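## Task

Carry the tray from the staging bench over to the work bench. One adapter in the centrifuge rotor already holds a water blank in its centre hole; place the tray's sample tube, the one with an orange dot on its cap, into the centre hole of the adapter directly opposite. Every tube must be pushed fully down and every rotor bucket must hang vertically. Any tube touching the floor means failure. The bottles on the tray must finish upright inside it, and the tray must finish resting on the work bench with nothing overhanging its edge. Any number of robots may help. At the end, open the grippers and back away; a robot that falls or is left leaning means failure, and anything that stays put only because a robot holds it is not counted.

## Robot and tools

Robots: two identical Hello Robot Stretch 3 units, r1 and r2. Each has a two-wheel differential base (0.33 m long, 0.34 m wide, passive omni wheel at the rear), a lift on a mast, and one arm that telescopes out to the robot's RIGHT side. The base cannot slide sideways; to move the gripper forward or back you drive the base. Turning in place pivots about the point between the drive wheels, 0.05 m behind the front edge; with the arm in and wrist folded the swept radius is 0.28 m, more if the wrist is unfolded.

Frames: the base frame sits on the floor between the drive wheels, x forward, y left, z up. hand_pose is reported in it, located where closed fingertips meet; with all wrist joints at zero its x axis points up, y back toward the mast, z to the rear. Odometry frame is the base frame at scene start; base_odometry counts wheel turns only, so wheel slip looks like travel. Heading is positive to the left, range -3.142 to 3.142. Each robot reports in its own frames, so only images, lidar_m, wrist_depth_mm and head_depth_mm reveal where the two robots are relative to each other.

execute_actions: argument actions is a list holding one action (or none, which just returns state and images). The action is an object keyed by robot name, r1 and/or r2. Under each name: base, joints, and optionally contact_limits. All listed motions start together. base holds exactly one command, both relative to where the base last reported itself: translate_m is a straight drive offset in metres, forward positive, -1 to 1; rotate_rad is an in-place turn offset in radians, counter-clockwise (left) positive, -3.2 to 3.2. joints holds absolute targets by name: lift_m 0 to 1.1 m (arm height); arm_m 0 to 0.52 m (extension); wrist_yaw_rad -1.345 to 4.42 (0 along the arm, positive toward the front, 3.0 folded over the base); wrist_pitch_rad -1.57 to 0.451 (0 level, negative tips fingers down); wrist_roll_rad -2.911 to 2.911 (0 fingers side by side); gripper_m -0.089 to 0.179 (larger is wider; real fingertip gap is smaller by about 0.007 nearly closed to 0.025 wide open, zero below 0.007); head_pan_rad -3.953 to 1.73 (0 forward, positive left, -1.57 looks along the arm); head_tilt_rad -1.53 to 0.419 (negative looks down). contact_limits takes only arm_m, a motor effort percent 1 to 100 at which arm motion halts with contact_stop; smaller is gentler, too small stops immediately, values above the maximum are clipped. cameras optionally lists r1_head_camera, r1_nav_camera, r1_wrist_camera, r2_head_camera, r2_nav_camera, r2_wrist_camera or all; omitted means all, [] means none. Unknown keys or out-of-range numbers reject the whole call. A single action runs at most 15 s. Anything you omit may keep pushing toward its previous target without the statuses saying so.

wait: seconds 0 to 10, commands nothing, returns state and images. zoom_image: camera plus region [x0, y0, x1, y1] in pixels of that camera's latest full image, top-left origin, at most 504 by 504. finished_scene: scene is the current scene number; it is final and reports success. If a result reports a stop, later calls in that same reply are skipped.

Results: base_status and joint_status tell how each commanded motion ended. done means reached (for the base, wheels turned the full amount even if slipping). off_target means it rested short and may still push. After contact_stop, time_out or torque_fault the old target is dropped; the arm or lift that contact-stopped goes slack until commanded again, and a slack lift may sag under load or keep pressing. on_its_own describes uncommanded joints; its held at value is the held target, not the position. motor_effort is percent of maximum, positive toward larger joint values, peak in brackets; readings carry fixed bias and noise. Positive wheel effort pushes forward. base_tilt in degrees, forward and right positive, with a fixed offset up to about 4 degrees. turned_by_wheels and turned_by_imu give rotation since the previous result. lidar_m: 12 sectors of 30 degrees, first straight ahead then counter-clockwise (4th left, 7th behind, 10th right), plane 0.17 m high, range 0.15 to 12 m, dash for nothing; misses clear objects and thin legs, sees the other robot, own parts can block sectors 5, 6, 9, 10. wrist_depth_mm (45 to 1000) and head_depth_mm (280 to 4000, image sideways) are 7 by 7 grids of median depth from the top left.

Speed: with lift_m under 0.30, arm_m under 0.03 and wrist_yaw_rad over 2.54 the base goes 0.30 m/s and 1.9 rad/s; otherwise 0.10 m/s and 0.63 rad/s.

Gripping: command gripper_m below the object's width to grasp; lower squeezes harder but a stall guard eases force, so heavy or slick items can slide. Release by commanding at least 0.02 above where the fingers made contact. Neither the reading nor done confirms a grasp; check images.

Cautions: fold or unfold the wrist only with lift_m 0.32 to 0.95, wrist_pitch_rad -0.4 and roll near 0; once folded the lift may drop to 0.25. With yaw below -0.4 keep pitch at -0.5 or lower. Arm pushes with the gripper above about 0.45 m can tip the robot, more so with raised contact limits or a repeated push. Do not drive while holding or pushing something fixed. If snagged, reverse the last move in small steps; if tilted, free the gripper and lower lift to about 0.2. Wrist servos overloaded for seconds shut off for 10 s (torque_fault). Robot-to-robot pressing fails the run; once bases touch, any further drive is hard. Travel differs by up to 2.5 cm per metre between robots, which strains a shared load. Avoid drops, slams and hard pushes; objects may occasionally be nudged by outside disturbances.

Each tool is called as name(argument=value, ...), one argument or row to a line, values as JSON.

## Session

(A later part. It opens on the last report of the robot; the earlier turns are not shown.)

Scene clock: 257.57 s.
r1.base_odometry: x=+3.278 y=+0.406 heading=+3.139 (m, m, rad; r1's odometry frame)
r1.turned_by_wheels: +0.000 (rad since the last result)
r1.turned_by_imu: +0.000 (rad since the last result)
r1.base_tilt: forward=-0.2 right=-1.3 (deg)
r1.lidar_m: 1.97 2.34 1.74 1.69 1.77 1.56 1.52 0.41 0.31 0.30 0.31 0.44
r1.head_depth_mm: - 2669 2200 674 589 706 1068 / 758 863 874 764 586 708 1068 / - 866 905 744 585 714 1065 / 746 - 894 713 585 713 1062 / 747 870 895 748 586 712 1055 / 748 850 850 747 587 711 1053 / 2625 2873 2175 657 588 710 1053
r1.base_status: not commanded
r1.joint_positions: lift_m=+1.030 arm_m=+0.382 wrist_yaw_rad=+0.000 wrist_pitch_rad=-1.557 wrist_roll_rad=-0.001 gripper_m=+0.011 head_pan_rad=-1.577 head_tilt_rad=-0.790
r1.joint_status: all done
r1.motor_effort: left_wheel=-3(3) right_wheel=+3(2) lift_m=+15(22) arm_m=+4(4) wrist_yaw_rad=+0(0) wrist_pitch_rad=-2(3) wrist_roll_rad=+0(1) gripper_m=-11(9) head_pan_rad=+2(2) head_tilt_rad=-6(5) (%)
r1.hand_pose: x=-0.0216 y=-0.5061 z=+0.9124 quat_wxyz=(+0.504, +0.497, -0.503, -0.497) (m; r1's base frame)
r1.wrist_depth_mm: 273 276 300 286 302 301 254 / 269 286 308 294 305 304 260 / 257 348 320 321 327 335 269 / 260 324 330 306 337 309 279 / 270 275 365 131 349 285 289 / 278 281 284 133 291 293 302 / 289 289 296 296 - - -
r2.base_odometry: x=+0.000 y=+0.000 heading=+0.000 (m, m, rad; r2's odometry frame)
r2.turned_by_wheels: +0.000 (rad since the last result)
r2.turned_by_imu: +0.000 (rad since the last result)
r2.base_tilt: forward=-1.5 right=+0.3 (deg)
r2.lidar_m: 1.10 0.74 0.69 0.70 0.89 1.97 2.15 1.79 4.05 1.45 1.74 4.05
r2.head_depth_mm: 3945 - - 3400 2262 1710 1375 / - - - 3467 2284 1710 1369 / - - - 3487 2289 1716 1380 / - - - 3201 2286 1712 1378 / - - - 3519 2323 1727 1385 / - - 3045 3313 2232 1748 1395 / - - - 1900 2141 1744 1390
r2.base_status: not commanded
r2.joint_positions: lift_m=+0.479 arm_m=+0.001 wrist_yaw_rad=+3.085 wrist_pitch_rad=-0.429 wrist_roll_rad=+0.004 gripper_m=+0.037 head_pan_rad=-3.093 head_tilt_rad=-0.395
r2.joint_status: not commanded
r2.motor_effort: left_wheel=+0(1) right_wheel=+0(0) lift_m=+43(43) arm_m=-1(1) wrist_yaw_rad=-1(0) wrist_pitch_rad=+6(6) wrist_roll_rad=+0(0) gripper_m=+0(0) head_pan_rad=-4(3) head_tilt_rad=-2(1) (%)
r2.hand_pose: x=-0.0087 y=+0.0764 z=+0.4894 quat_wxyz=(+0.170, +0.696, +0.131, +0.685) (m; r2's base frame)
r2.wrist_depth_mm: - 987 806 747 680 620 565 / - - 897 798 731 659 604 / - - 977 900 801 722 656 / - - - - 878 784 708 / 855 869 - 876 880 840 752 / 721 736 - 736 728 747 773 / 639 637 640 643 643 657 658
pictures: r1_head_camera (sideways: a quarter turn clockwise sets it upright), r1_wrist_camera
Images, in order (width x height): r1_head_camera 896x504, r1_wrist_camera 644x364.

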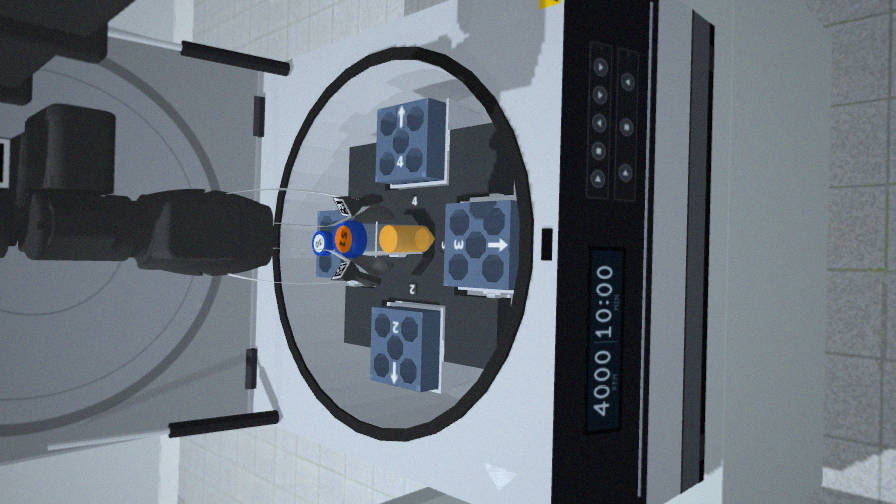

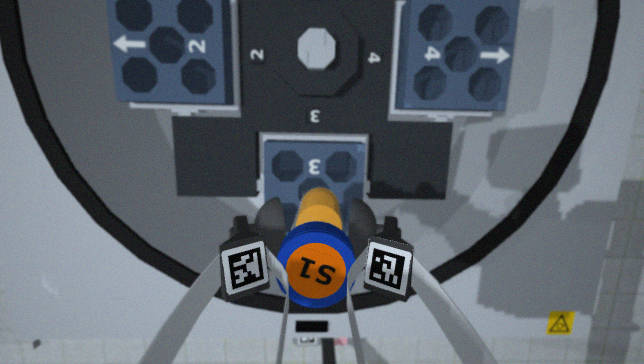

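execute_actions(
  actions=[
    {"r1":{"joints":{"arm_m":0.37}}},
  ],
  cameras=[],
)

execute_actions(
  actions=[
    {"r1":{"joints":{"lift_m":0.975}}},
  ],
  cameras=["r1_head_camera","r1_wrist_camera"],
)

Scene clock: 269.73 s.
r1.base_odometry: x=+3.278 y=+0.406 heading=+3.139 (m, m, rad; r1's odometry frame)
r1.turned_by_wheels: +0.000 (rad since the last result)
r1.turned_by_imu: +0.001 (rad since the last result)
r1.base_tilt: forward=-0.2 right=-1.3 (deg)
r1.lidar_m: 1.97 2.34 1.75 1.69 1.77 1.56 1.52 0.42 0.31 0.30 0.31 0.44
r1.head_depth_mm: - 2695 2197 673 590 708 1068 / 745 864 874 766 586 710 1066 / - 866 905 745 585 713 1062 / 748 - 897 712 585 714 1062 / 749 866 891 748 586 713 1059 / 750 853 853 746 587 710 1054 / 2622 2901 2189 658 589 711 1057
r1.base_status: not commanded
r1.joint_positions: lift_m=+1.030 arm_m=+0.370 wrist_yaw_rad=+0.000 wrist_pitch_rad=-1.557 wrist_roll_rad=-0.001 gripper_m=+0.011 head_pan_rad=-1.577 head_tilt_rad=-0.790
r1.joint_status: all done
r1.motor_effort: left_wheel=-3(3) right_wheel=+3(3) lift_m=+15(15) arm_m=-3(3) wrist_yaw_rad=+0(0) wrist_pitch_rad=-3(2) wrist_roll_rad=+0(0) gripper_m=-9(9) head_pan_rad=+2(3) head_tilt_rad=-5(5) (%)
r1.hand_pose: x=-0.0216 y=-0.4948 z=+0.9124 quat_wxyz=(+0.504, +0.497, -0.503, -0.497) (m; r1's base frame)
r1.wrist_depth_mm: 271 278 301 283 305 303 255 / 267 304 310 310 310 307 262 / 254 339 319 317 326 342 270 / 261 313 331 307 339 299 279 / 269 273 344 131 332 285 290 / 281 280 286 133 293 296 302 / - - - - - - -
r2.base_odometry: x=+0.000 y=+0.000 heading=+0.000 (m, m, rad; r2's odometry frame)
r2.turned_by_wheels: +0.000 (rad since the last result)
r2.turned_by_imu: +0.000 (rad since the last result)
r2.base_tilt: forward=-1.4 right=+0.3 (deg)
r2.lidar_m: 1.10 0.74 0.69 0.70 0.90 1.97 2.15 1.79 4.07 1.45 1.74 4.06
r2.head_depth_mm: 3910 - - 3417 2298 1708 1375 / - - - 3429 2292 1695 1368 / - - - 3496 2299 1735 1372 / - - - 3339 2331 1727 1381 / - - - 3512 2306 1729 1380 / - - 3096 3270 2224 1728 1386 / - - - 1912 2139 1744 1389
r2.base_status: not commanded
r2.joint_positions: lift_m=+0.479 arm_m=+0.001 wrist_yaw_rad=+3.085 wrist_pitch_rad=-0.429 wrist_roll_rad=+0.004 gripper_m=+0.037 head_pan_rad=-3.093 head_tilt_rad=-0.395
r2.joint_status: not commanded
r2.motor_effort: left_wheel=+0(0) right_wheel=+0(0) lift_m=+43(43) arm_m=-1(1) wrist_yaw_rad=+0(1) wrist_pitch_rad=+6(6) wrist_roll_rad=+0(1) gripper_m=+0(0) head_pan_rad=-3(3) head_tilt_rad=-1(2) (%)
r2.hand_pose: x=-0.0087 y=+0.0764 z=+0.4894 quat_wxyz=(+0.170, +0.696, +0.131, +0.685) (m; r2's base frame)
r2.wrist_depth_mm: - 969 802 740 673 610 568 / - - 879 815 726 662 599 / - - 963 898 797 713 659 / - - - - 880 795 700 / 873 870 - 883 897 832 767 / 725 749 - 750 725 758 764 / 627 636 634 650 648 661 666
pictures: none
No camera images: the call's "cameras" was empty. Leave "cameras" out to get every camera's image.

Scene clock: 271.07 s.
r1.base_odometry: x=+3.278 y=+0.406 heading=+3.139 (m, m, rad; r1's odometry frame)
r1.turned_by_wheels: +0.000 (rad since the last result)
r1.turned_by_imu: +0.000 (rad since the last result)
r1.base_tilt: forward=-0.2 right=-1.3 (deg)
r1.lidar_m: 1.97 2.34 1.75 1.69 1.77 1.56 1.52 0.41 0.31 0.30 0.31 0.44
r1.head_depth_mm: 716 - 843 673 589 706 1067 / 705 886 875 765 586 709 1068 / - 908 900 745 586 713 1061 / 727 849 862 679 586 716 1059 / 749 868 894 750 587 713 1060 / 749 850 851 747 586 711 1054 / 2606 2894 2198 657 589 710 1054
r1.base_status: not commanded
r1.joint_positions: lift_m=+0.975 arm_m=+0.370 wrist_yaw_rad=+0.000 wrist_pitch_rad=-1.557 wrist_roll_rad=-0.001 gripper_m=+0.011 head_pan_rad=-1.577 head_tilt_rad=-0.790
r1.joint_status: all done
r1.motor_effort: left_wheel=-3(3) right_wheel=+3(3) lift_m=+15(16) arm_m=-3(3) wrist_yaw_rad=+0(0) wrist_pitch_rad=-3(2) wrist_roll_rad=+0(1) gripper_m=-10(10) head_pan_rad=+3(3) head_tilt_rad=-5(6) (%)
r1.hand_pose: x=-0.0216 y=-0.4948 z=+0.8574 quat_wxyz=(+0.504, +0.497, -0.503, -0.497) (m; r1's base frame)
r1.wrist_depth_mm: 246 224 247 230 251 233 239 / 251 249 256 258 262 239 244 / 252 299 263 264 270 306 233 / 229 274 271 251 277 285 221 / 211 260 329 131 330 252 226 / 220 221 249 132 247 233 234 / 227 229 232 236 238 239 244
r2.base_odometry: x=+0.000 y=+0.000 heading=+0.000 (m, m, rad; r2's odometry frame)
r2.turned_by_wheels: +0.000 (rad since the last result)
r2.turned_by_imu: +0.000 (rad since the last result)
r2.base_tilt: forward=-1.5 right=+0.2 (deg)
r2.lidar_m: 1.10 0.74 0.69 0.70 0.90 1.97 2.15 1.79 4.06 1.45 1.74 4.06
r2.head_depth_mm: 3838 - - 3436 2283 1718 1373 / - - - 3427 2284 1690 1380 / - - - 3514 2307 1725 1374 / - - - 3261 2339 1714 1370 / - - - 3534 2314 1732 1381 / - - 3072 3361 2210 1729 1383 / - - - 1933 2138 1742 1384
r2.base_status: not commanded
r2.joint_positions: lift_m=+0.479 arm_m=+0.001 wrist_yaw_rad=+3.085 wrist_pitch_rad=-0.429 wrist_roll_rad=+0.004 gripper_m=+0.037 head_pan_rad=-3.093 head_tilt_rad=-0.395
r2.joint_status: not commanded
r2.motor_effort: left_wheel=+0(0) right_wheel=+1(0) lift_m=+43(43) arm_m=-1(1) wrist_yaw_rad=-1(0) wrist_pitch_rad=+6(6) wrist_roll_rad=+1(1) gripper_m=+0(0) head_pan_rad=-3(4) head_tilt_rad=-2(2) (%)
r2.hand_pose: x=-0.0087 y=+0.0764 z=+0.4894 quat_wxyz=(+0.170, +0.696, +0.131, +0.685) (m; r2's base frame)
r2.wrist_depth_mm: - 971 798 748 678 622 574 / - - 896 804 729 666 611 / - - 969 888 799 721 653 / - - - 969 871 794 711 / 861 889 - 874 895 831 759 / 732 741 - 742 736 760 780 / 631 636 643 646 652 656 657
pictures: r1_head_camera (sideways: a quarter turn clockwise sets it upright), r1_wrist_camera
Images, in order (width x height): r1_head_camera 896x504, r1_wrist_camera 644x364.

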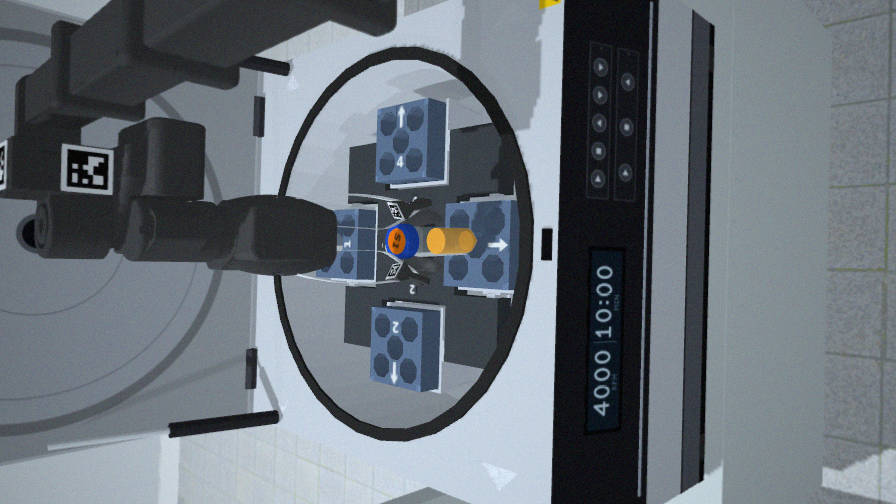

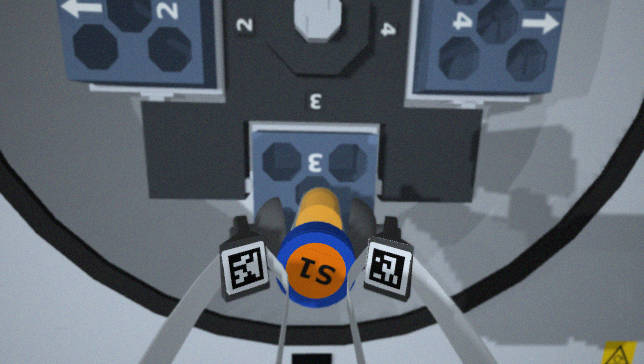

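execute_actions(
  actions=[
    {"r1":{"joints":{"lift_m":0.94,"arm_m":0.373}}},
  ],
  cameras=["r1_head_camera","r1_wrist_camera"],
)

Scene clock: 280.33 s.
r1.base_odometry: x=+3.278 y=+0.406 heading=+3.139 (m, m, rad; r1's odometry frame)
r1.turned_by_wheels: +0.000 (rad since the last result)
r1.turned_by_imu: +0.001 (rad since the last result)
r1.base_tilt: forward=-0.2 right=-1.3 (deg)
r1.lidar_m: 1.97 2.34 1.74 1.69 1.77 1.56 1.52 0.41 0.31 0.30 0.31 0.44
r1.head_depth_mm: 745 2892 - 656 587 707 1070 / 731 - 871 764 587 710 1069 / 719 - 899 747 585 713 1065 / 734 865 877 692 587 715 1059 / 750 867 892 749 586 713 1059 / 751 851 850 745 588 711 1057 / 2618 2892 2208 656 588 709 1055
r1.base_status: not commanded
r1.joint_positions: lift_m=+0.940 arm_m=+0.373 wrist_yaw_rad=+0.000 wrist_pitch_rad=-1.557 wrist_roll_rad=-0.001 gripper_m=+0.011 head_pan_rad=-1.577 head_tilt_rad=-0.790
r1.joint_status: all done
r1.motor_effort: left_wheel=-3(3) right_wheel=+3(3) lift_m=+15(17) arm_m=+3(5) wrist_yaw_rad=+0(0) wrist_pitch_rad=-2(3) wrist_roll_rad=+0(0) gripper_m=-10(10) head_pan_rad=+2(3) head_tilt_rad=-5(5) (%)
r1.hand_pose: x=-0.0216 y=-0.4971 z=+0.8224 quat_wxyz=(+0.504, +0.497, -0.503, -0.497) (m; r1's base frame)
r1.wrist_depth_mm: 190 190 216 197 218 199 213 / 195 210 222 226 227 204 223 / 253 230 229 229 233 275 233 / 230 236 237 222 242 258 216 / 205 251 306 131 311 249 195 / 180 217 253 132 252 214 193 / 188 189 210 222 208 199 202
r2.base_odometry: x=+0.000 y=+0.000 heading=+0.000 (m, m, rad; r2's odometry frame)
r2.turned_by_wheels: +0.000 (rad since the last result)
r2.turned_by_imu: +0.000 (rad since the last result)
r2.base_tilt: forward=-1.5 right=+0.3 (deg)
r2.lidar_m: 1.10 0.74 0.69 0.70 0.89 1.96 2.15 1.79 4.05 1.45 1.75 4.06
r2.head_depth_mm: 3922 - - 3405 2276 1719 1364 / - - - 3454 2291 1718 1370 / - - - 3488 2308 1724 1368 / - - - 3297 2304 1731 1371 / - - - 3572 2322 1723 1387 / - - 3108 3342 2250 1752 1378 / - - - 1930 2167 1753 1394
r2.base_status: not commanded
r2.joint_positions: lift_m=+0.479 arm_m=+0.001 wrist_yaw_rad=+3.085 wrist_pitch_rad=-0.429 wrist_roll_rad=+0.004 gripper_m=+0.037 head_pan_rad=-3.093 head_tilt_rad=-0.395
r2.joint_status: not commanded
r2.motor_effort: left_wheel=+0(0) right_wheel=+1(0) lift_m=+43(43) arm_m=-1(1) wrist_yaw_rad=+0(0) wrist_pitch_rad=+7(6) wrist_roll_rad=+0(0) gripper_m=+0(0) head_pan_rad=-4(4) head_tilt_rad=-1(1) (%)
r2.hand_pose: x=-0.0087 y=+0.0764 z=+0.4894 quat_wxyz=(+0.170, +0.696, +0.131, +0.685) (m; r2's base frame)
r2.wrist_depth_mm: - 975 798 748 680 624 565 / - - 889 811 739 662 610 / - - 977 895 792 718 641 / - - - 993 876 784 717 / 856 868 - 881 895 837 767 / 726 730 - 745 722 762 770 / 625 634 641 644 647 653 660
pictures: r1_head_camera (sideways: a quarter turn clockwise sets it upright), r1_wrist_camera
Images, in order (width x height): r1_head_camera 896x504, r1_wrist_camera 644x364.

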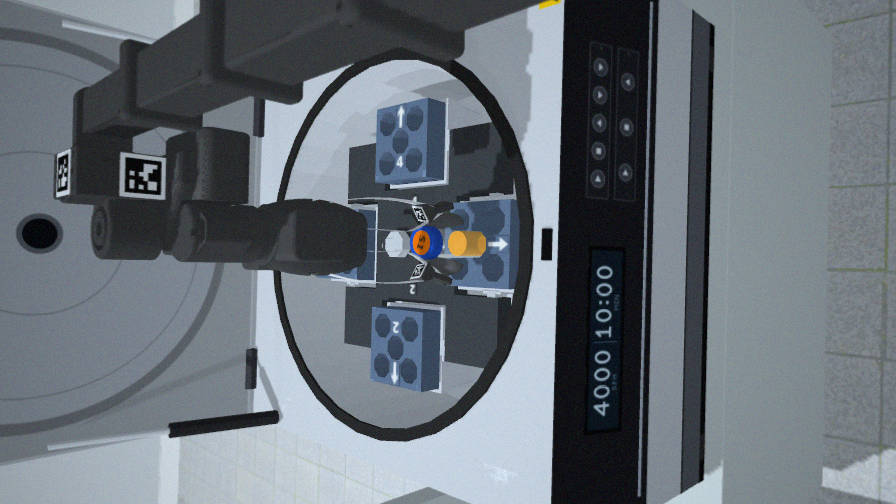

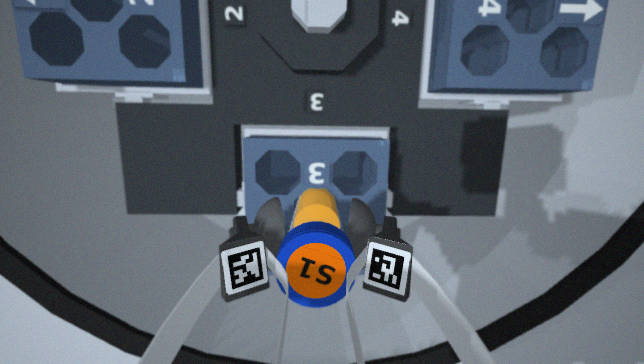

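Tip appears inside. Continue.

execute_actions(
  actions=[
    {"r1":{"joints":{"lift_m":0.9}}},
  ],
  cameras=["r1_head_camera","r1_wrist_camera"],
)

Scene clock: 284.57 s.
r1.base_odometry: x=+3.278 y=+0.406 heading=+3.139 (m, m, rad; r1's odometry frame)
r1.turned_by_wheels: +0.000 (rad since the last result)
r1.turned_by_imu: -0.002 (rad since the last result)
r1.base_tilt: forward=-0.2 right=-1.4 (deg)
r1.lidar_m: 1.97 2.35 1.75 1.69 1.77 1.56 1.51 0.42 0.31 0.30 0.31 0.44
r1.head_depth_mm: 747 2849 - - 588 709 1066 / 746 - 884 767 586 712 1065 / 741 - 898 754 586 713 1063 / 748 866 - 761 587 715 1061 / 750 867 893 750 586 712 1056 / 751 849 851 747 587 712 1055 / 2625 2914 2194 658 588 708 1053
r1.base_status: not commanded
r1.joint_positions: lift_m=+0.910 arm_m=+0.373 wrist_yaw_rad=+0.000 wrist_pitch_rad=-1.562 wrist_roll_rad=-0.001 gripper_m=+0.010 head_pan_rad=-1.577 head_tilt_rad=-0.791
r1.joint_status: lift_m contact_stop (moved -0.031 of -0.040)
r1.on_its_own: lift_m is slack since a contact_stop, until your next command for it (your +0.900 is given up)
r1.motor_effort: left_wheel=-1(3) right_wheel=+1(7) lift_m=+19(19) arm_m=+3(3) wrist_yaw_rad=+0(0) wrist_pitch_rad=+0(3) wrist_roll_rad=+0(1) gripper_m=-9(10) head_pan_rad=+3(3) head_tilt_rad=-5(4) (%)
r1.hand_pose: x=-0.0216 y=-0.4959 z=+0.7918 quat_wxyz=(+0.503, +0.498, -0.502, -0.498) (m; r1's base frame)
r1.wrist_depth_mm: 162 173 187 171 190 173 171 / 177 186 194 195 197 176 178 / 251 198 198 199 203 206 232 / 232 205 206 187 210 214 214 / 205 235 218 131 279 233 193 / 180 216 244 134 247 212 172 / 160 179 208 219 206 178 162
r2.base_odometry: x=+0.000 y=+0.000 heading=+0.000 (m, m, rad; r2's odometry frame)
r2.turned_by_wheels: +0.000 (rad since the last result)
r2.turned_by_imu: +0.000 (rad since the last result)
r2.base_tilt: forward=-1.5 right=+0.2 (deg)
r2.lidar_m: 1.10 0.74 0.69 0.70 0.89 1.97 2.14 1.79 4.05 1.45 1.75 4.06
r2.head_depth_mm: 3886 - - 3458 2271 1727 1370 / - - - 3402 2280 1703 1369 / - - - 3520 2293 1721 1372 / - - - 3200 2325 1717 1381 / - - - 3473 2334 1723 1393 / - - 3063 3279 2197 1734 1389 / - - - 1926 2154 1758 1383
r2.base_status: not commanded
r2.joint_positions: lift_m=+0.479 arm_m=+0.001 wrist_yaw_rad=+3.085 wrist_pitch_rad=-0.429 wrist_roll_rad=+0.004 gripper_m=+0.037 head_pan_rad=-3.093 head_tilt_rad=-0.395
r2.joint_status: not commanded
r2.motor_effort: left_wheel=+0(0) right_wheel=+0(0) lift_m=+43(43) arm_m=-1(1) wrist_yaw_rad=+0(0) wrist_pitch_rad=+6(6) wrist_roll_rad=+0(0) gripper_m=+0(0) head_pan_rad=-4(3) head_tilt_rad=-2(2) (%)
r2.hand_pose: x=-0.0087 y=+0.0764 z=+0.4894 quat_wxyz=(+0.170, +0.696, +0.131, +0.685) (m; r2's base frame)
r2.wrist_depth_mm: - 958 810 751 666 618 570 / - - 884 815 735 678 609 / - - 962 904 799 719 646 / - - - 978 890 784 699 / 865 869 - 884 904 835 760 / 736 727 - 743 731 754 777 / 629 637 628 647 643 657 649
pictures: r1_head_camera (sideways: a quarter turn clockwise sets it upright), r1_wrist_camera
Images, in order (width x height): r1_head_camera 896x504, r1_wrist_camera 644x364.

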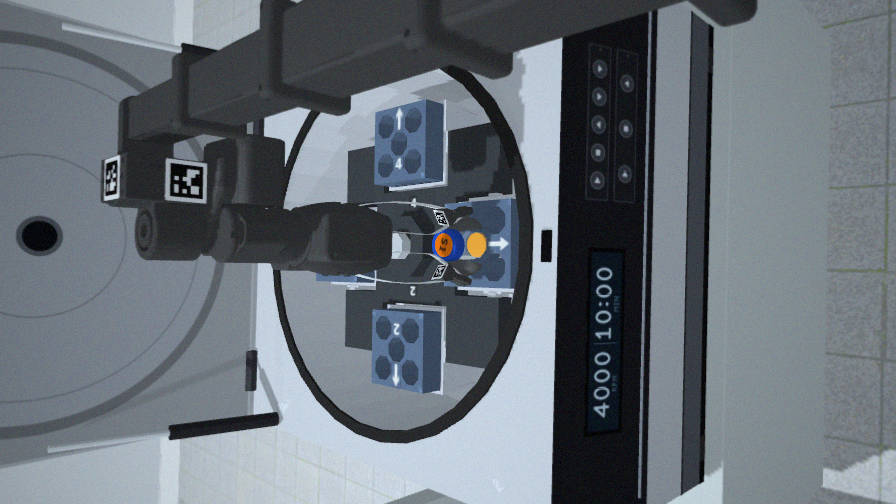

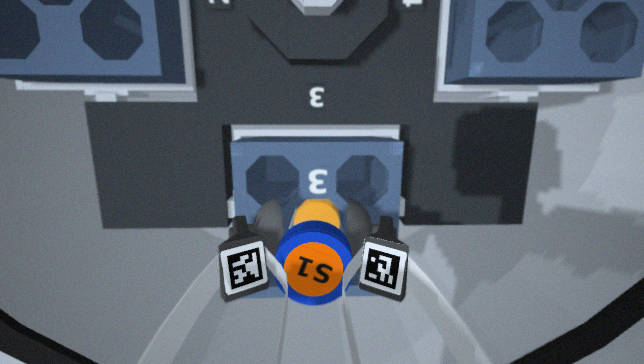

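execute_actions(
  actions=[
    {"r1":{"joints":{"lift_m":0.915,"gripper_m":0.065}}},
  ],
  cameras=[],
)

execute_actions(
  actions=[
    {"r1":{"joints":{"lift_m":1.02,"arm_m":0.33}}},
  ],
  cameras=["r1_head_camera","r1_wrist_camera"],
)

Scene clock: 290.07 s.
r1.base_odometry: x=+3.278 y=+0.406 heading=+3.139 (m, m, rad; r1's odometry frame)
r1.turned_by_wheels: +0.000 (rad since the last result)
r1.turned_by_imu: +0.001 (rad since the last result)
r1.base_tilt: forward=-0.2 right=-1.4 (deg)
r1.lidar_m: 1.97 2.34 1.74 1.69 1.76 1.56 1.52 0.41 0.31 0.30 0.31 0.44
r1.head_depth_mm: 746 2833 - - 588 708 1065 / 747 - 873 767 588 710 1068 / 732 - 897 748 587 712 1066 / 747 868 - 723 586 715 1059 / 749 873 891 748 585 711 1057 / 746 850 851 748 586 711 1054 / 2611 2886 2200 658 586 710 1055
r1.base_status: not commanded
r1.joint_positions: lift_m=+0.915 arm_m=+0.373 wrist_yaw_rad=+0.000 wrist_pitch_rad=-1.561 wrist_roll_rad=-0.001 gripper_m=+0.065 head_pan_rad=-1.577 head_tilt_rad=-0.791
r1.joint_status: all done
r1.motor_effort: left_wheel=-1(1) right_wheel=+2(2) lift_m=+23(24) arm_m=+3(3) wrist_yaw_rad=+0(1) wrist_pitch_rad=+0(0) wrist_roll_rad=+0(1) gripper_m=+1(80) head_pan_rad=+3(2) head_tilt_rad=-5(5) (%)
r1.hand_pose: x=-0.0216 y=-0.4960 z=+0.7970 quat_wxyz=(+0.503, +0.498, -0.502, -0.498) (m; r1's base frame)
r1.wrist_depth_mm: 165 174 192 175 195 173 175 / 177 187 198 200 202 179 200 / 256 202 204 203 208 211 232 / 232 209 213 191 216 218 212 / 205 234 216 162 285 243 193 / 181 211 236 210 239 210 171 / 160 181 206 220 207 176 171
r2.base_odometry: x=+0.000 y=+0.000 heading=+0.000 (m, m, rad; r2's odometry frame)
r2.turned_by_wheels: +0.000 (rad since the last result)
r2.turned_by_imu: +0.000 (rad since the last result)
r2.base_tilt: forward=-1.5 right=+0.2 (deg)
r2.lidar_m: 1.10 0.74 0.69 0.70 0.90 1.97 2.14 1.79 4.07 1.45 1.74 4.06
r2.head_depth_mm: 3843 - - 3391 2280 1708 1372 / - - - 3452 2277 1717 1372 / - - - 3402 2302 1711 1375 / - - - 3281 2291 1718 1386 / - - - 3555 2342 1740 1374 / - - 3040 3317 2243 1727 1382 / - - - 1930 2127 1748 1380
r2.base_status: not commanded
r2.joint_positions: lift_m=+0.479 arm_m=+0.001 wrist_yaw_rad=+3.085 wrist_pitch_rad=-0.429 wrist_roll_rad=+0.004 gripper_m=+0.037 head_pan_rad=-3.093 head_tilt_rad=-0.395
r2.joint_status: not commanded
r2.motor_effort: left_wheel=+0(0) right_wheel=+0(0) lift_m=+43(43) arm_m=-1(1) wrist_yaw_rad=+0(1) wrist_pitch_rad=+6(6) wrist_roll_rad=+0(1) gripper_m=+0(0) head_pan_rad=-3(3) head_tilt_rad=-1(1) (%)
r2.hand_pose: x=-0.0087 y=+0.0764 z=+0.4894 quat_wxyz=(+0.170, +0.696, +0.131, +0.685) (m; r2's base frame)
r2.wrist_depth_mm: - 990 808 755 673 614 570 / - - 883 816 734 658 601 / - - 965 909 807 724 655 / - - - - 873 778 704 / 856 872 - 878 896 829 767 / 733 740 - 734 719 761 765 / 633 628 640 643 647 649 663
pictures: none
No camera images: the call's "cameras" was empty. Leave "cameras" out to get every camera's image.

Scene clock: 291.87 s.
r1.base_odometry: x=+3.278 y=+0.406 heading=+3.139 (m, m, rad; r1's odometry frame)
r1.turned_by_wheels: +0.000 (rad since the last result)
r1.turned_by_imu: +0.000 (rad since the last result)
r1.base_tilt: forward=-0.3 right=-1.3 (deg)
r1.lidar_m: 1.97 2.34 1.75 1.69 1.77 1.57 1.52 0.42 0.31 0.30 0.31 0.43
r1.head_depth_mm: - 2657 2190 673 588 709 1070 / 746 883 873 767 586 710 1066 / - 887 903 734 586 715 1067 / 748 848 852 712 586 716 1063 / 748 866 900 746 587 714 1057 / 749 853 851 749 586 710 1053 / 2623 2883 2193 657 587 709 1051
r1.base_status: not commanded
r1.joint_positions: lift_m=+1.020 arm_m=+0.330 wrist_yaw_rad=+0.000 wrist_pitch_rad=-1.561 wrist_roll_rad=-0.001 gripper_m=+0.065 head_pan_rad=-1.577 head_tilt_rad=-0.791
r1.joint_status: all done
r1.motor_effort: left_wheel=-1(1) right_wheel=+1(2) lift_m=+22(22) arm_m=-3(2) wrist_yaw_rad=-1(1) wrist_pitch_rad=+0(1) wrist_roll_rad=+0(0) gripper_m=+0(1) head_pan_rad=+3(2) head_tilt_rad=-5(5) (%)
r1.hand_pose: x=-0.0216 y=-0.4537 z=+0.9020 quat_wxyz=(+0.503, +0.498, -0.502, -0.498) (m; r1's base frame)
r1.wrist_depth_mm: 270 268 291 291 293 294 244 / 254 325 299 299 306 329 249 / 241 309 310 284 316 302 256 / 250 262 384 380 373 264 267 / 258 260 271 297 273 272 278 / 269 269 - 274 - 282 - / - - - - - - -
r2.base_odometry: x=+0.000 y=+0.000 heading=+0.000 (m, m, rad; r2's odometry frame)
r2.turned_by_wheels: +0.000 (rad since the last result)
r2.turned_by_imu: +0.000 (rad since the last result)
r2.base_tilt: forward=-1.5 right=+0.2 (deg)
r2.lidar_m: 1.10 0.74 0.69 0.70 0.90 1.97 2.15 1.79 4.06 1.45 1.75 4.06
r2.head_depth_mm: 3890 - - 3396 2286 1715 1361 / - - - 3513 2321 1729 1368 / - - - 3494 2319 1710 1390 / - - - 3254 2349 1729 1376 / - - - 3586 2322 1727 1388 / - - 3069 3412 2210 1745 1383 / - - - 1906 2130 1730 1401
r2.base_status: not commanded
r2.joint_positions: lift_m=+0.479 arm_m=+0.001 wrist_yaw_rad=+3.085 wrist_pitch_rad=-0.429 wrist_roll_rad=+0.004 gripper_m=+0.037 head_pan_rad=-3.093 head_tilt_rad=-0.395
r2.joint_status: not commanded
r2.motor_effort: left_wheel=+0(0) right_wheel=+0(0) lift_m=+43(43) arm_m=-1(1) wrist_yaw_rad=-1(1) wrist_pitch_rad=+6(6) wrist_roll_rad=+0(0) gripper_m=+0(0) head_pan_rad=-4(3) head_tilt_rad=-1(2) (%)
r2.hand_pose: x=-0.0087 y=+0.0764 z=+0.4894 quat_wxyz=(+0.170, +0.696, +0.131, +0.685) (m; r2's base frame)
r2.wrist_depth_mm: - 984 808 746 673 618 570 / - - 890 812 738 664 602 / - - 964 893 795 727 648 / - - - 988 875 776 711 / 863 862 - 889 899 847 766 / 731 725 - 748 719 747 773 / 639 635 646 641 641 654 662
pictures: r1_head_camera (sideways: a quarter turn clockwise sets it upright), r1_wrist_camera
Images, in order (width x height): r1_head_camera 896x504, r1_wrist_camera 644x364.

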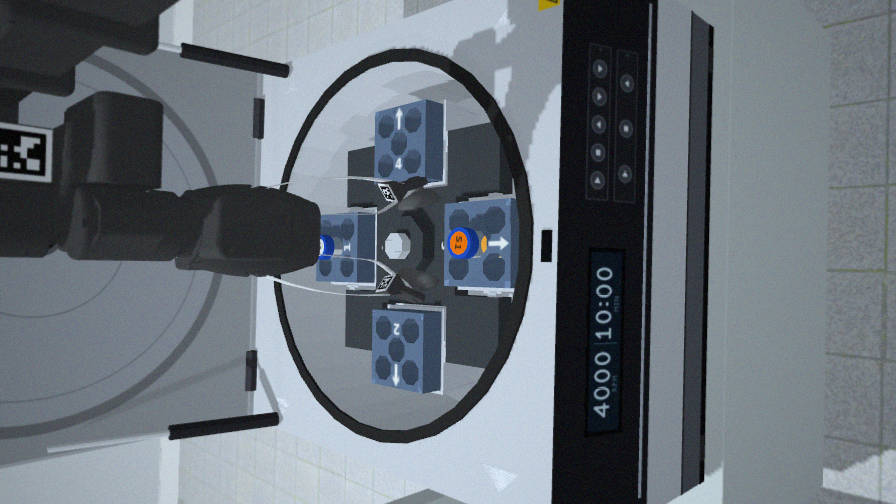

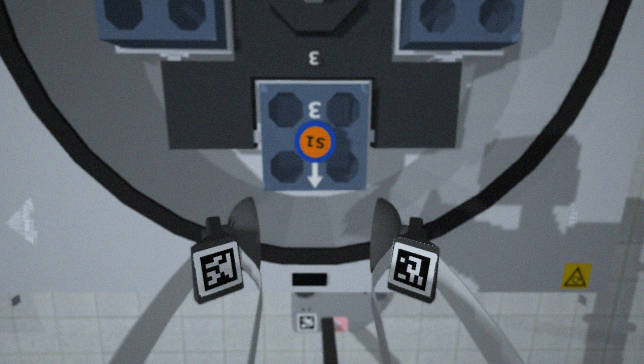

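execute_actions(
  actions=[
    {"r1":{"joints":{"gripper_m":0.0,"arm_m":0.373}}},
  ],
  cameras=[],
)

execute_actions(
  actions=[
    {"r1":{"joints":{"lift_m":0.9}}},
  ],
  cameras=["r1_head_camera","r1_wrist_camera"],
)

Scene clock: 301.47 s.
r1.base_odometry: x=+3.278 y=+0.406 heading=+3.139 (m, m, rad; r1's odometry frame)
r1.turned_by_wheels: +0.000 (rad since the last result)
r1.turned_by_imu: +0.001 (rad since the last result)
r1.base_tilt: forward=-0.3 right=-1.3 (deg)
r1.lidar_m: 1.97 2.34 1.74 1.69 1.77 1.56 1.52 0.42 0.31 0.30 0.31 0.44
r1.head_depth_mm: - 2741 2172 674 590 709 1070 / 747 863 872 767 586 712 1064 / - 864 905 749 586 713 1064 / 748 - 892 711 586 716 1061 / 749 867 893 747 587 711 1057 / 751 849 854 748 587 712 1056 / 2598 2901 2193 657 586 710 1050
r1.base_status: not commanded
r1.joint_positions: lift_m=+1.020 arm_m=+0.373 wrist_yaw_rad=+0.000 wrist_pitch_rad=-1.561 wrist_roll_rad=-0.001 gripper_m=+0.000 head_pan_rad=-1.577 head_tilt_rad=-0.791
r1.joint_status: all done
r1.motor_effort: left_wheel=-1(1) right_wheel=+1(2) lift_m=+22(22) arm_m=+4(3) wrist_yaw_rad=+0(0) wrist_pitch_rad=+0(0) wrist_roll_rad=-1(0) gripper_m=-2(79) head_pan_rad=+3(2) head_tilt_rad=-5(5) (%)
r1.hand_pose: x=-0.0216 y=-0.4959 z=+0.9020 quat_wxyz=(+0.503, +0.498, -0.502, -0.498) (m; r1's base frame)
r1.wrist_depth_mm: 273 266 290 273 294 281 246 / 270 277 303 300 300 302 252 / 255 344 308 307 316 336 258 / 250 313 320 294 329 297 266 / 259 263 346 - 338 274 278 / 268 271 275 277 279 282 289 / - - - - - - -
r2.base_odometry: x=+0.000 y=+0.000 heading=+0.000 (m, m, rad; r2's odometry frame)
r2.turned_by_wheels: +0.000 (rad since the last result)
r2.turned_by_imu: +0.000 (rad since the last result)
r2.base_tilt: forward=-1.5 right=+0.3 (deg)
r2.lidar_m: 1.10 0.74 0.69 0.70 0.89 1.97 2.15 1.79 4.07 1.46 1.74 4.07
r2.head_depth_mm: 3799 - - 3429 2283 1710 1371 / - - - 3416 2298 1724 1373 / - - - 3396 2308 1725 1374 / - - - 3228 2330 1714 1368 / - - - 3522 2355 1708 1372 / - - 3123 3290 2224 1731 1371 / - - - 1929 2110 1751 1393
r2.base_status: not commanded
r2.joint_positions: lift_m=+0.479 arm_m=+0.001 wrist_yaw_rad=+3.085 wrist_pitch_rad=-0.429 wrist_roll_rad=+0.004 gripper_m=+0.037 head_pan_rad=-3.093 head_tilt_rad=-0.395
r2.joint_status: not commanded
r2.motor_effort: left_wheel=-1(0) right_wheel=+0(0) lift_m=+43(43) arm_m=-1(1) wrist_yaw_rad=+1(0) wrist_pitch_rad=+6(6) wrist_roll_rad=+1(0) gripper_m=+0(0) head_pan_rad=-3(3) head_tilt_rad=-2(1) (%)
r2.hand_pose: x=-0.0087 y=+0.0764 z=+0.4894 quat_wxyz=(+0.170, +0.696, +0.131, +0.685) (m; r2's base frame)
r2.wrist_depth_mm: - 956 796 746 682 608 566 / - - 884 795 718 662 605 / - - 977 909 802 724 661 / - - - 983 875 783 711 / 855 866 - 872 896 846 774 / 720 741 - 748 720 753 780 / 627 641 637 641 648 653 654
pictures: none
No camera images: the call's "cameras" was empty. Leave "cameras" out to get every camera's image.

Scene clock: 304.60 s.
r1.base_odometry: x=+3.278 y=+0.406 heading=+3.139 (m, m, rad; r1's odometry frame)
r1.turned_by_wheels: +0.000 (rad since the last result)
r1.turned_by_imu: -0.010 (rad since the last result)
r1.base_tilt: forward=-0.2 right=-1.6 (deg)
r1.lidar_m: 1.98 2.38 1.75 1.69 1.76 1.57 1.51 0.42 0.31 0.30 0.31 0.43
r1.head_depth_mm: 763 2884 - 645 590 721 1070 / 735 - 859 766 589 717 1067 / 718 - 897 754 587 718 1067 / 735 868 857 708 588 716 1061 / 751 868 898 750 586 714 1056 / 749 868 862 750 585 710 1051 / 2510 2797 2186 657 585 709 1051
r1.base_status: not commanded
r1.joint_positions: lift_m=+0.938 arm_m=+0.373 wrist_yaw_rad=+0.000 wrist_pitch_rad=-1.562 wrist_roll_rad=-0.001 gripper_m=+0.000 head_pan_rad=-1.577 head_tilt_rad=-0.791
r1.joint_status: lift_m contact_stop (moved -0.082 of -0.120)
r1.on_its_own: lift_m is slack since a contact_stop, until your next command for it (your +0.900 is given up)
r1.motor_effort: left_wheel=+0(6) right_wheel=+1(8) lift_m=+18(20) arm_m=+2(4) wrist_yaw_rad=+0(0) wrist_pitch_rad=+0(1) wrist_roll_rad=+0(0) gripper_m=-2(5) head_pan_rad=+2(2) head_tilt_rad=-5(4) (%)
r1.hand_pose: x=-0.0216 y=-0.4961 z=+0.8204 quat_wxyz=(+0.503, +0.498, -0.502, -0.498) (m; r1's base frame)
r1.wrist_depth_mm: 190 189 213 196 217 198 211 / 195 199 221 223 226 230 225 / 257 229 227 228 234 271 223 / 240 236 235 213 240 252 206 / 213 252 322 - 305 243 189 / 185 223 261 268 249 205 192 / 187 189 213 221 204 196 200
r2.base_odometry: x=+0.000 y=+0.000 heading=+0.000 (m, m, rad; r2's odometry frame)
r2.turned_by_wheels: +0.000 (rad since the last result)
r2.turned_by_imu: +0.000 (rad since the last result)
r2.base_tilt: forward=-1.5 right=+0.2 (deg)
r2.lidar_m: 1.10 0.74 0.69 0.70 0.90 1.96 2.15 1.79 4.05 1.45 1.74 4.05
r2.head_depth_mm: 3933 - - 3410 2268 1715 1372 / - - - 3532 2255 1718 1373 / - - - 3453 2281 1732 1374 / - - - 3287 2277 1711 1376 / - - - 3495 2339 1707 1380 / - - 3090 3299 2247 1747 1378 / - - - 1934 2107 1752 1395
r2.base_status: not commanded
r2.joint_positions: lift_m=+0.479 arm_m=+0.001 wrist_yaw_rad=+3.085 wrist_pitch_rad=-0.429 wrist_roll_rad=+0.004 gripper_m=+0.037 head_pan_rad=-3.093 head_tilt_rad=-0.395
r2.joint_status: not commanded
r2.motor_effort: left_wheel=-1(0) right_wheel=+0(0) lift_m=+43(43) arm_m=-1(1) wrist_yaw_rad=+1(1) wrist_pitch_rad=+6(6) wrist_roll_rad=+1(0) gripper_m=+0(1) head_pan_rad=-3(3) head_tilt_rad=-2(1) (%)
r2.hand_pose: x=-0.0087 y=+0.0764 z=+0.4894 quat_wxyz=(+0.170, +0.696, +0.131, +0.685) (m; r2's base frame)
r2.wrist_depth_mm: - 982 813 751 671 617 570 / - - 854 826 726 660 614 / - - 974 897 794 721 655 / - - - 987 865 788 705 / 850 870 - 883 910 832 775 / 727 727 - 746 711 765 761 / 632 637 642 648 648 655 663
pictures: r1_head_camera (sideways: a quarter turn clockwise sets it upright), r1_wrist_camera
Images, in order (width x height): r1_head_camera 896x504, r1_wrist_camera 644x364.

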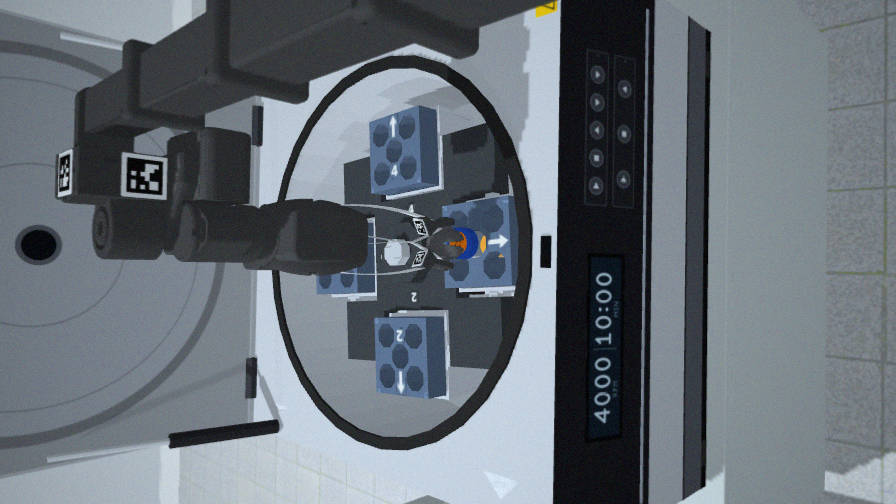

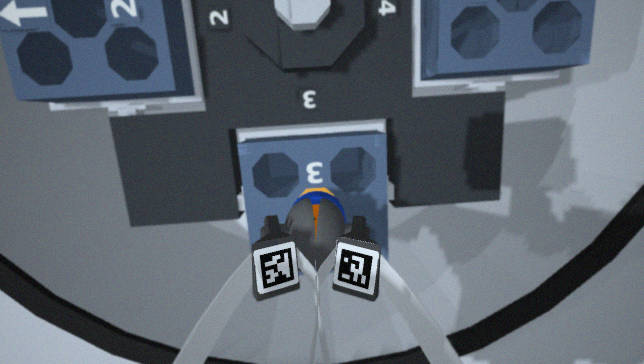

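execute_actions(
  actions=[
    {"r1":{"joints":{"lift_m":1.1}}},
  ],
  cameras=[],
)

execute_actions(
  actions=[
    {"r1":{"joints":{"arm_m":0.5}}},
  ],
  cameras=["r1_wrist_camera"],
)

execute_actions(
  actions=[
    {"r1":{"joints":{"arm_m":0.0}}},
  ],
  cameras=["r1_head_camera"],
)

Scene clock: 314.73 s.
r1.base_odometry: x=+3.278 y=+0.406 heading=+3.139 (m, m, rad; r1's odometry frame)
r1.turned_by_wheels: +0.000 (rad since the last result)
r1.turned_by_imu: +0.001 (rad since the last result)
r1.base_tilt: forward=-0.2 right=-1.3 (deg)
r1.lidar_m: 1.96 2.37 1.76 1.69 1.76 1.57 1.52 0.42 0.31 0.30 0.31 0.43
r1.head_depth_mm: 764 2840 2256 673 589 721 1069 / 747 867 866 765 589 719 1067 / 734 887 901 755 588 717 1064 / 734 887 880 715 587 718 1062 / 747 868 898 748 586 713 1057 / 750 867 864 749 586 711 1053 / 2503 2809 2200 657 586 709 1051
r1.base_status: not commanded
r1.joint_positions: lift_m=+1.100 arm_m=+0.373 wrist_yaw_rad=+0.000 wrist_pitch_rad=-1.561 wrist_roll_rad=-0.001 gripper_m=+0.000 head_pan_rad=-1.577 head_tilt_rad=-0.791
r1.joint_status: all done
r1.motor_effort: left_wheel=+0(0) right_wheel=+1(1) lift_m=+22(23) arm_m=+2(1) wrist_yaw_rad=+0(0) wrist_pitch_rad=+0(0) wrist_roll_rad=+0(0) gripper_m=-2(2) head_pan_rad=+2(3) head_tilt_rad=-4(4) (%)
r1.hand_pose: x=-0.0216 y=-0.4961 z=+0.9820 quat_wxyz=(+0.503, +0.498, -0.502, -0.498) (m; r1's base frame)
r1.wrist_depth_mm: 302 352 361 364 358 343 - / 313 357 372 378 373 347 - / 325 384 390 386 399 340 - / 473 339 427 381 429 349 - / 597 345 359 - 360 361 - / - 360 359 - 370 374 - / - - - - - - -
r2.base_odometry: x=+0.000 y=+0.000 heading=+0.000 (m, m, rad; r2's odometry frame)
r2.turned_by_wheels: +0.000 (rad since the last result)
r2.turned_by_imu: +0.000 (rad since the last result)
r2.base_tilt: forward=-1.5 right=+0.2 (deg)
r2.lidar_m: 1.10 0.74 0.69 0.70 0.89 1.96 2.15 1.79 4.05 1.45 1.75 4.05
r2.head_depth_mm: 3884 - - 3431 2294 1705 1368 / - - - 3434 2318 1712 1372 / - - - 3484 2294 1706 1373 / - - - 3259 2305 1737 1381 / - - - 3535 2334 1727 1382 / - - 3122 3276 2247 1738 1389 / - - - 1920 2114 1747 1395
r2.base_status: not commanded
r2.joint_positions: lift_m=+0.479 arm_m=+0.001 wrist_yaw_rad=+3.085 wrist_pitch_rad=-0.429 wrist_roll_rad=+0.004 gripper_m=+0.037 head_pan_rad=-3.093 head_tilt_rad=-0.395
r2.joint_status: not commanded
r2.motor_effort: left_wheel=+0(0) right_wheel=+0(0) lift_m=+43(43) arm_m=-1(1) wrist_yaw_rad=-1(0) wrist_pitch_rad=+6(6) wrist_roll_rad=+0(0) gripper_m=+0(0) head_pan_rad=-4(4) head_tilt_rad=-2(2) (%)
r2.hand_pose: x=-0.0087 y=+0.0764 z=+0.4894 quat_wxyz=(+0.170, +0.696, +0.131, +0.685) (m; r2's base frame)
r2.wrist_depth_mm: - 971 815 740 678 623 573 / - - 892 812 745 659 607 / - - 968 884 803 728 649 / - - - - 881 788 714 / 851 871 - 880 877 846 764 / 743 739 - 745 720 761 760 / 638 637 638 642 649 647 656
pictures: none
No camera images: the call's "cameras" was empty. Leave "cameras" out to get every camera's image.

Scene clock: 316.93 s.
r1.base_odometry: x=+3.278 y=+0.406 heading=+3.139 (m, m, rad; r1's odometry frame)
r1.turned_by_wheels: +0.000 (rad since the last result)
r1.turned_by_imu: +0.001 (rad since the last result)
r1.base_tilt: forward=-0.3 right=-1.5 (deg)
r1.lidar_m: 1.97 2.37 1.75 1.69 1.77 1.57 1.51 0.42 0.31 0.30 0.31 0.43
r1.head_depth_mm: 764 2841 2287 672 589 720 1067 / 747 868 868 767 588 715 1068 / 757 867 900 753 586 714 1062 / - 846 895 713 588 718 1062 / 751 868 897 749 586 714 1059 / 747 870 861 748 586 711 1057 / 2523 2783 2188 656 585 710 1049
r1.base_status: not commanded
r1.joint_positions: lift_m=+1.100 arm_m=+0.500 wrist_yaw_rad=+0.000 wrist_pitch_rad=-1.561 wrist_roll_rad=-0.001 gripper_m=+0.000 head_pan_rad=-1.577 head_tilt_rad=-0.791
r1.joint_status: all done
r1.motor_effort: left_wheel=+0(0) right_wheel=+1(1) lift_m=+22(22) arm_m=+4(3) wrist_yaw_rad=+0(0) wrist_pitch_rad=+0(0) wrist_roll_rad=+0(0) gripper_m=-1(2) head_pan_rad=+2(3) head_tilt_rad=-5(5) (%)
r1.hand_pose: x=-0.0216 y=-0.6229 z=+0.9820 quat_wxyz=(+0.503, +0.498, -0.502, -0.498) (m; r1's base frame)
r1.wrist_depth_mm: 301 314 415 345 385 314 - / 311 372 375 381 386 327 - / 324 384 387 389 382 345 - / - 378 398 387 389 354 - / - 380 416 - 427 365 - / 626 363 434 417 413 376 - / - 371 382 406 389 391 -
r2.base_odometry: x=+0.000 y=+0.000 heading=+0.000 (m, m, rad; r2's odometry frame)
r2.turned_by_wheels: +0.000 (rad since the last result)
r2.turned_by_imu: +0.000 (rad since the last result)
r2.base_tilt: forward=-1.5 right=+0.3 (deg)
r2.lidar_m: 1.10 0.74 0.69 0.70 0.90 1.97 2.14 1.78 4.05 1.45 1.75 4.05
r2.head_depth_mm: 3862 - - 3425 2294 1711 1362 / - - - 3521 2305 1706 1367 / - - - 3469 2307 1716 1369 / - - - 3265 2293 1725 1383 / - - - 3480 2320 1725 1386 / - - 3074 3376 2240 1751 1383 / - - - 1946 2136 1747 1384
r2.base_status: not commanded
r2.joint_positions: lift_m=+0.479 arm_m=+0.001 wrist_yaw_rad=+3.085 wrist_pitch_rad=-0.429 wrist_roll_rad=+0.004 gripper_m=+0.037 head_pan_rad=-3.093 head_tilt_rad=-0.395
r2.joint_status: not commanded
r2.motor_effort: left_wheel=+0(0) right_wheel=+0(0) lift_m=+43(43) arm_m=-1(1) wrist_yaw_rad=+1(1) wrist_pitch_rad=+6(6) wrist_roll_rad=+1(1) gripper_m=+0(0) head_pan_rad=-3(3) head_tilt_rad=-2(2) (%)
r2.hand_pose: x=-0.0087 y=+0.0764 z=+0.4894 quat_wxyz=(+0.170, +0.696, +0.131, +0.685) (m; r2's base frame)
r2.wrist_depth_mm: - 981 812 743 672 619 563 / - - 885 820 738 668 600 / - - 992 897 804 733 660 / - - - 978 884 791 705 / 858 865 - 867 889 831 768 / 731 718 - 742 730 759 755 / 623 640 639 647 653 653 658
pictures: r1_wrist_camera
Images, in order (width x height): r1_wrist_camera 644x364.

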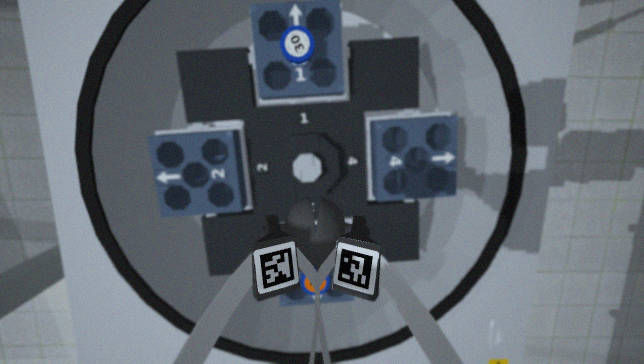

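Scene clock: 321.80 s.
r1.base_odometry: x=+3.278 y=+0.406 heading=+3.139 (m, m, rad; r1's odometry frame)
r1.turned_by_wheels: +0.000 (rad since the last result)
r1.turned_by_imu: +0.001 (rad since the last result)
r1.base_tilt: forward=-0.1 right=-1.6 (deg)
r1.lidar_m: 1.98 2.37 1.75 1.69 1.76 1.57 1.51 0.42 0.31 0.30 0.31 0.43
r1.head_depth_mm: - - - - - - 1089 / - - - - - - 1096 / 732 - - - - - 1085 / 748 867 900 - - - 1076 / 749 869 898 749 585 714 1056 / 750 867 864 749 586 711 1055 / 2529 2816 2187 656 584 708 1049
r1.base_status: not commanded
r1.joint_positions: lift_m=+1.100 arm_m=+0.000 wrist_yaw_rad=+0.000 wrist_pitch_rad=-1.561 wrist_roll_rad=-0.001 gripper_m=+0.000 head_pan_rad=-1.577 head_tilt_rad=-0.791
r1.joint_status: all done
r1.motor_effort: left_wheel=+0(0) right_wheel=+1(1) lift_m=+22(23) arm_m=-3(5) wrist_yaw_rad=+0(0) wrist_pitch_rad=+0(0) wrist_roll_rad=+0(0) gripper_m=-2(2) head_pan_rad=+3(2) head_tilt_rad=-4(4) (%)
r1.hand_pose: x=-0.0216 y=-0.1236 z=+0.9820 quat_wxyz=(+0.503, +0.498, -0.502, -0.498) (m; r1's base frame)
r1.wrist_depth_mm: 697 545 500 491 493 568 - / - - - 955 930 - - / - - - - - - - / - - - - - - - / - - - - - - - / - - - - - - - / - - - - - - -
r2.base_odometry: x=+0.000 y=+0.000 heading=+0.000 (m, m, rad; r2's odometry frame)
r2.turned_by_wheels: +0.000 (rad since the last result)
r2.turned_by_imu: +0.000 (rad since the last result)
r2.base_tilt: forward=-1.5 right=+0.2 (deg)
r2.lidar_m: 1.10 0.74 0.69 0.70 0.90 1.97 2.15 1.79 4.07 1.45 1.75 4.06
r2.head_depth_mm: 3962 - - 3456 2266 1725 1359 / - - - 3476 2310 1714 1373 / - - - 3568 2295 1734 1373 / - - - 3284 2314 1730 1382 / - - - 3487 2327 1735 1380 / - - 3079 3331 2206 1737 1395 / - - - 1920 2131 1750 1395
r2.base_status: not commanded
r2.joint_positions: lift_m=+0.479 arm_m=+0.001 wrist_yaw_rad=+3.085 wrist_pitch_rad=-0.429 wrist_roll_rad=+0.004 gripper_m=+0.037 head_pan_rad=-3.093 head_tilt_rad=-0.395
r2.joint_status: not commanded
r2.motor_effort: left_wheel=+0(0) right_wheel=+0(1) lift_m=+43(43) arm_m=-1(1) wrist_yaw_rad=+0(0) wrist_pitch_rad=+6(6) wrist_roll_rad=+1(0) gripper_m=+0(0) head_pan_rad=-3(4) head_tilt_rad=-2(0) (%)
r2.hand_pose: x=-0.0087 y=+0.0764 z=+0.4894 quat_wxyz=(+0.170, +0.696, +0.131, +0.685) (m; r2's base frame)
r2.wrist_depth_mm: - 960 803 738 666 624 570 / - - 859 830 728 662 607 / - - 983 901 807 708 654 / - - - - 898 780 703 / 870 857 - 886 890 831 765 / 731 734 - 731 725 756 757 / 633 631 640 636 649 645 661
pictures: r1_head_camera (sideways: a quarter turn clockwise sets it upright)
Images, in order (width x height): r1_head_camera 896x504.

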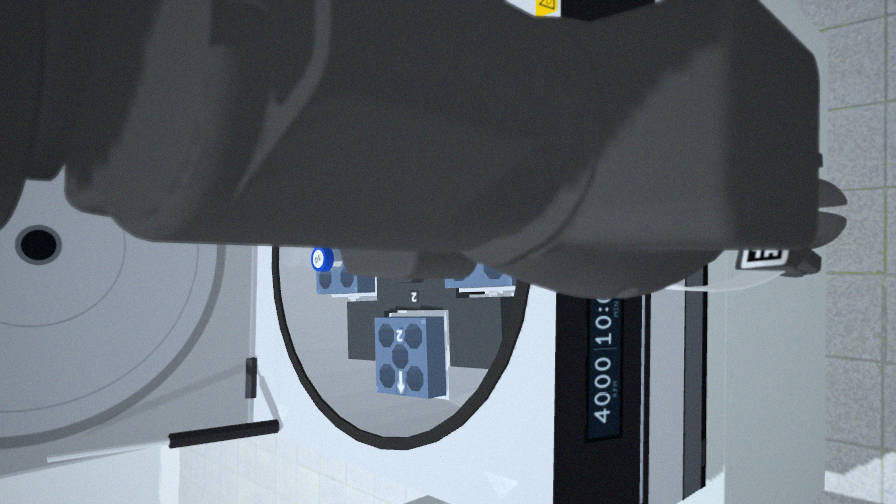

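execute_actions(
  actions=[
    {"r1":{"base":{"translate_m":0.02},"joints":{"arm_m":0.52,"wrist_pitch_rad":-1.23}}},
  ],
  cameras=["r1_head_camera","r1_wrist_camera"],
)

Scene clock: 331.40 s.
r1.base_odometry: x=+3.258 y=+0.406 heading=+3.139 (m, m, rad; r1's odometry frame)
r1.turned_by_wheels: +0.000 (rad since the last result)
r1.turned_by_imu: +0.002 (rad since the last result)
r1.base_tilt: forward=-0.4 right=-1.3 (deg)
r1.lidar_m: 1.95 2.37 1.75 1.69 1.76 1.59 1.54 0.42 0.31 0.30 0.31 0.43
r1.head_depth_mm: 747 2653 2117 672 590 717 1070 / 747 868 870 764 588 718 1064 / 749 868 906 754 588 717 1071 / 777 888 893 733 586 714 1060 / 748 868 887 750 586 711 1056 / 749 849 850 712 586 710 1053 / 2627 2873 2187 659 586 716 1054
r1.base_status: done
r1.joint_positions: lift_m=+1.100 arm_m=+0.519 wrist_yaw_rad=+0.000 wrist_pitch_rad=-1.237 wrist_roll_rad=-0.001 gripper_m=+0.000 head_pan_rad=-1.577 head_tilt_rad=-0.791
r1.joint_status: all done
r1.motor_effort: left_wheel=-1(6) right_wheel=+1(4) lift_m=+22(22) arm_m=+3(3) wrist_yaw_rad=+0(0) wrist_pitch_rad=+4(6) wrist_roll_rad=+0(0) gripper_m=-2(2) head_pan_rad=+3(3) head_tilt_rad=-6(5) (%)
r1.hand_pose: x=-0.0216 y=-0.7250 z=+0.9884 quat_wxyz=(+0.576, +0.410, -0.575, -0.410) (m; r1's base frame)
r1.wrist_depth_mm: 302 284 284 285 285 285 284 / 662 360 364 367 370 373 - / - 355 356 401 369 370 - / - 349 453 397 428 363 - / - 342 409 - 417 358 - / - 370 395 383 393 378 - / - 364 379 388 394 376 -
r2.base_odometry: x=+0.000 y=+0.000 heading=+0.000 (m, m, rad; r2's odometry frame)
r2.turned_by_wheels: +0.000 (rad since the last result)
r2.turned_by_imu: +0.000 (rad since the last result)
r2.base_tilt: forward=-1.5 right=+0.3 (deg)
r2.lidar_m: 1.10 0.74 0.69 0.70 0.90 1.96 2.15 1.78 4.05 1.45 1.75 4.05
r2.head_depth_mm: 3960 - - 3451 2277 1723 1367 / - - - 3446 2268 1721 1365 / - - - 3486 2295 1713 1368 / - - - 3297 2289 1715 1380 / - - - 3518 2309 1733 1391 / - - 3113 3193 2213 1742 1382 / - - - 1910 2138 1751 1390
r2.base_status: not commanded
r2.joint_positions: lift_m=+0.479 arm_m=+0.001 wrist_yaw_rad=+3.085 wrist_pitch_rad=-0.429 wrist_roll_rad=+0.004 gripper_m=+0.037 head_pan_rad=-3.093 head_tilt_rad=-0.395
r2.joint_status: not commanded
r2.motor_effort: left_wheel=+0(0) right_wheel=+0(0) lift_m=+43(43) arm_m=-1(1) wrist_yaw_rad=-1(1) wrist_pitch_rad=+6(6) wrist_roll_rad=+0(0) gripper_m=+0(0) head_pan_rad=-4(4) head_tilt_rad=-1(1) (%)
r2.hand_pose: x=-0.0087 y=+0.0764 z=+0.4894 quat_wxyz=(+0.170, +0.696, +0.131, +0.685) (m; r2's base frame)
r2.wrist_depth_mm: - 965 804 743 678 611 562 / - - 869 807 733 663 608 / - - 964 900 797 730 656 / - - - 981 872 783 699 / 844 855 - 876 895 855 764 / 732 732 - 748 741 757 754 / 631 636 639 644 644 665 662
pictures: r1_head_camera (sideways: a quarter turn clockwise sets it upright), r1_wrist_camera
Images, in order (width x height): r1_head_camera 896x504, r1_wrist_camera 644x364.

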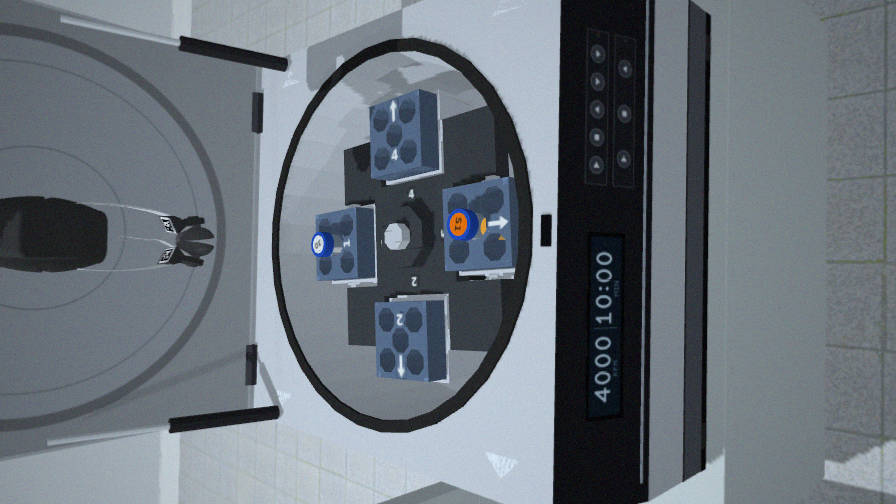

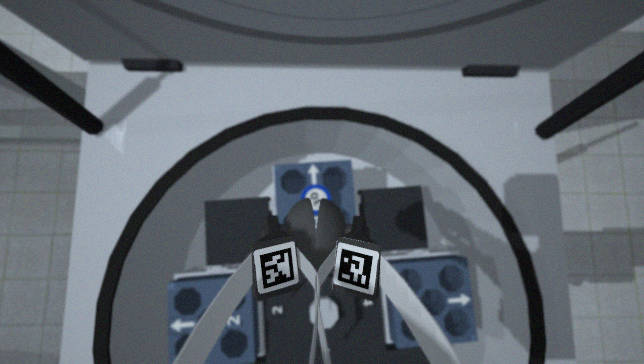

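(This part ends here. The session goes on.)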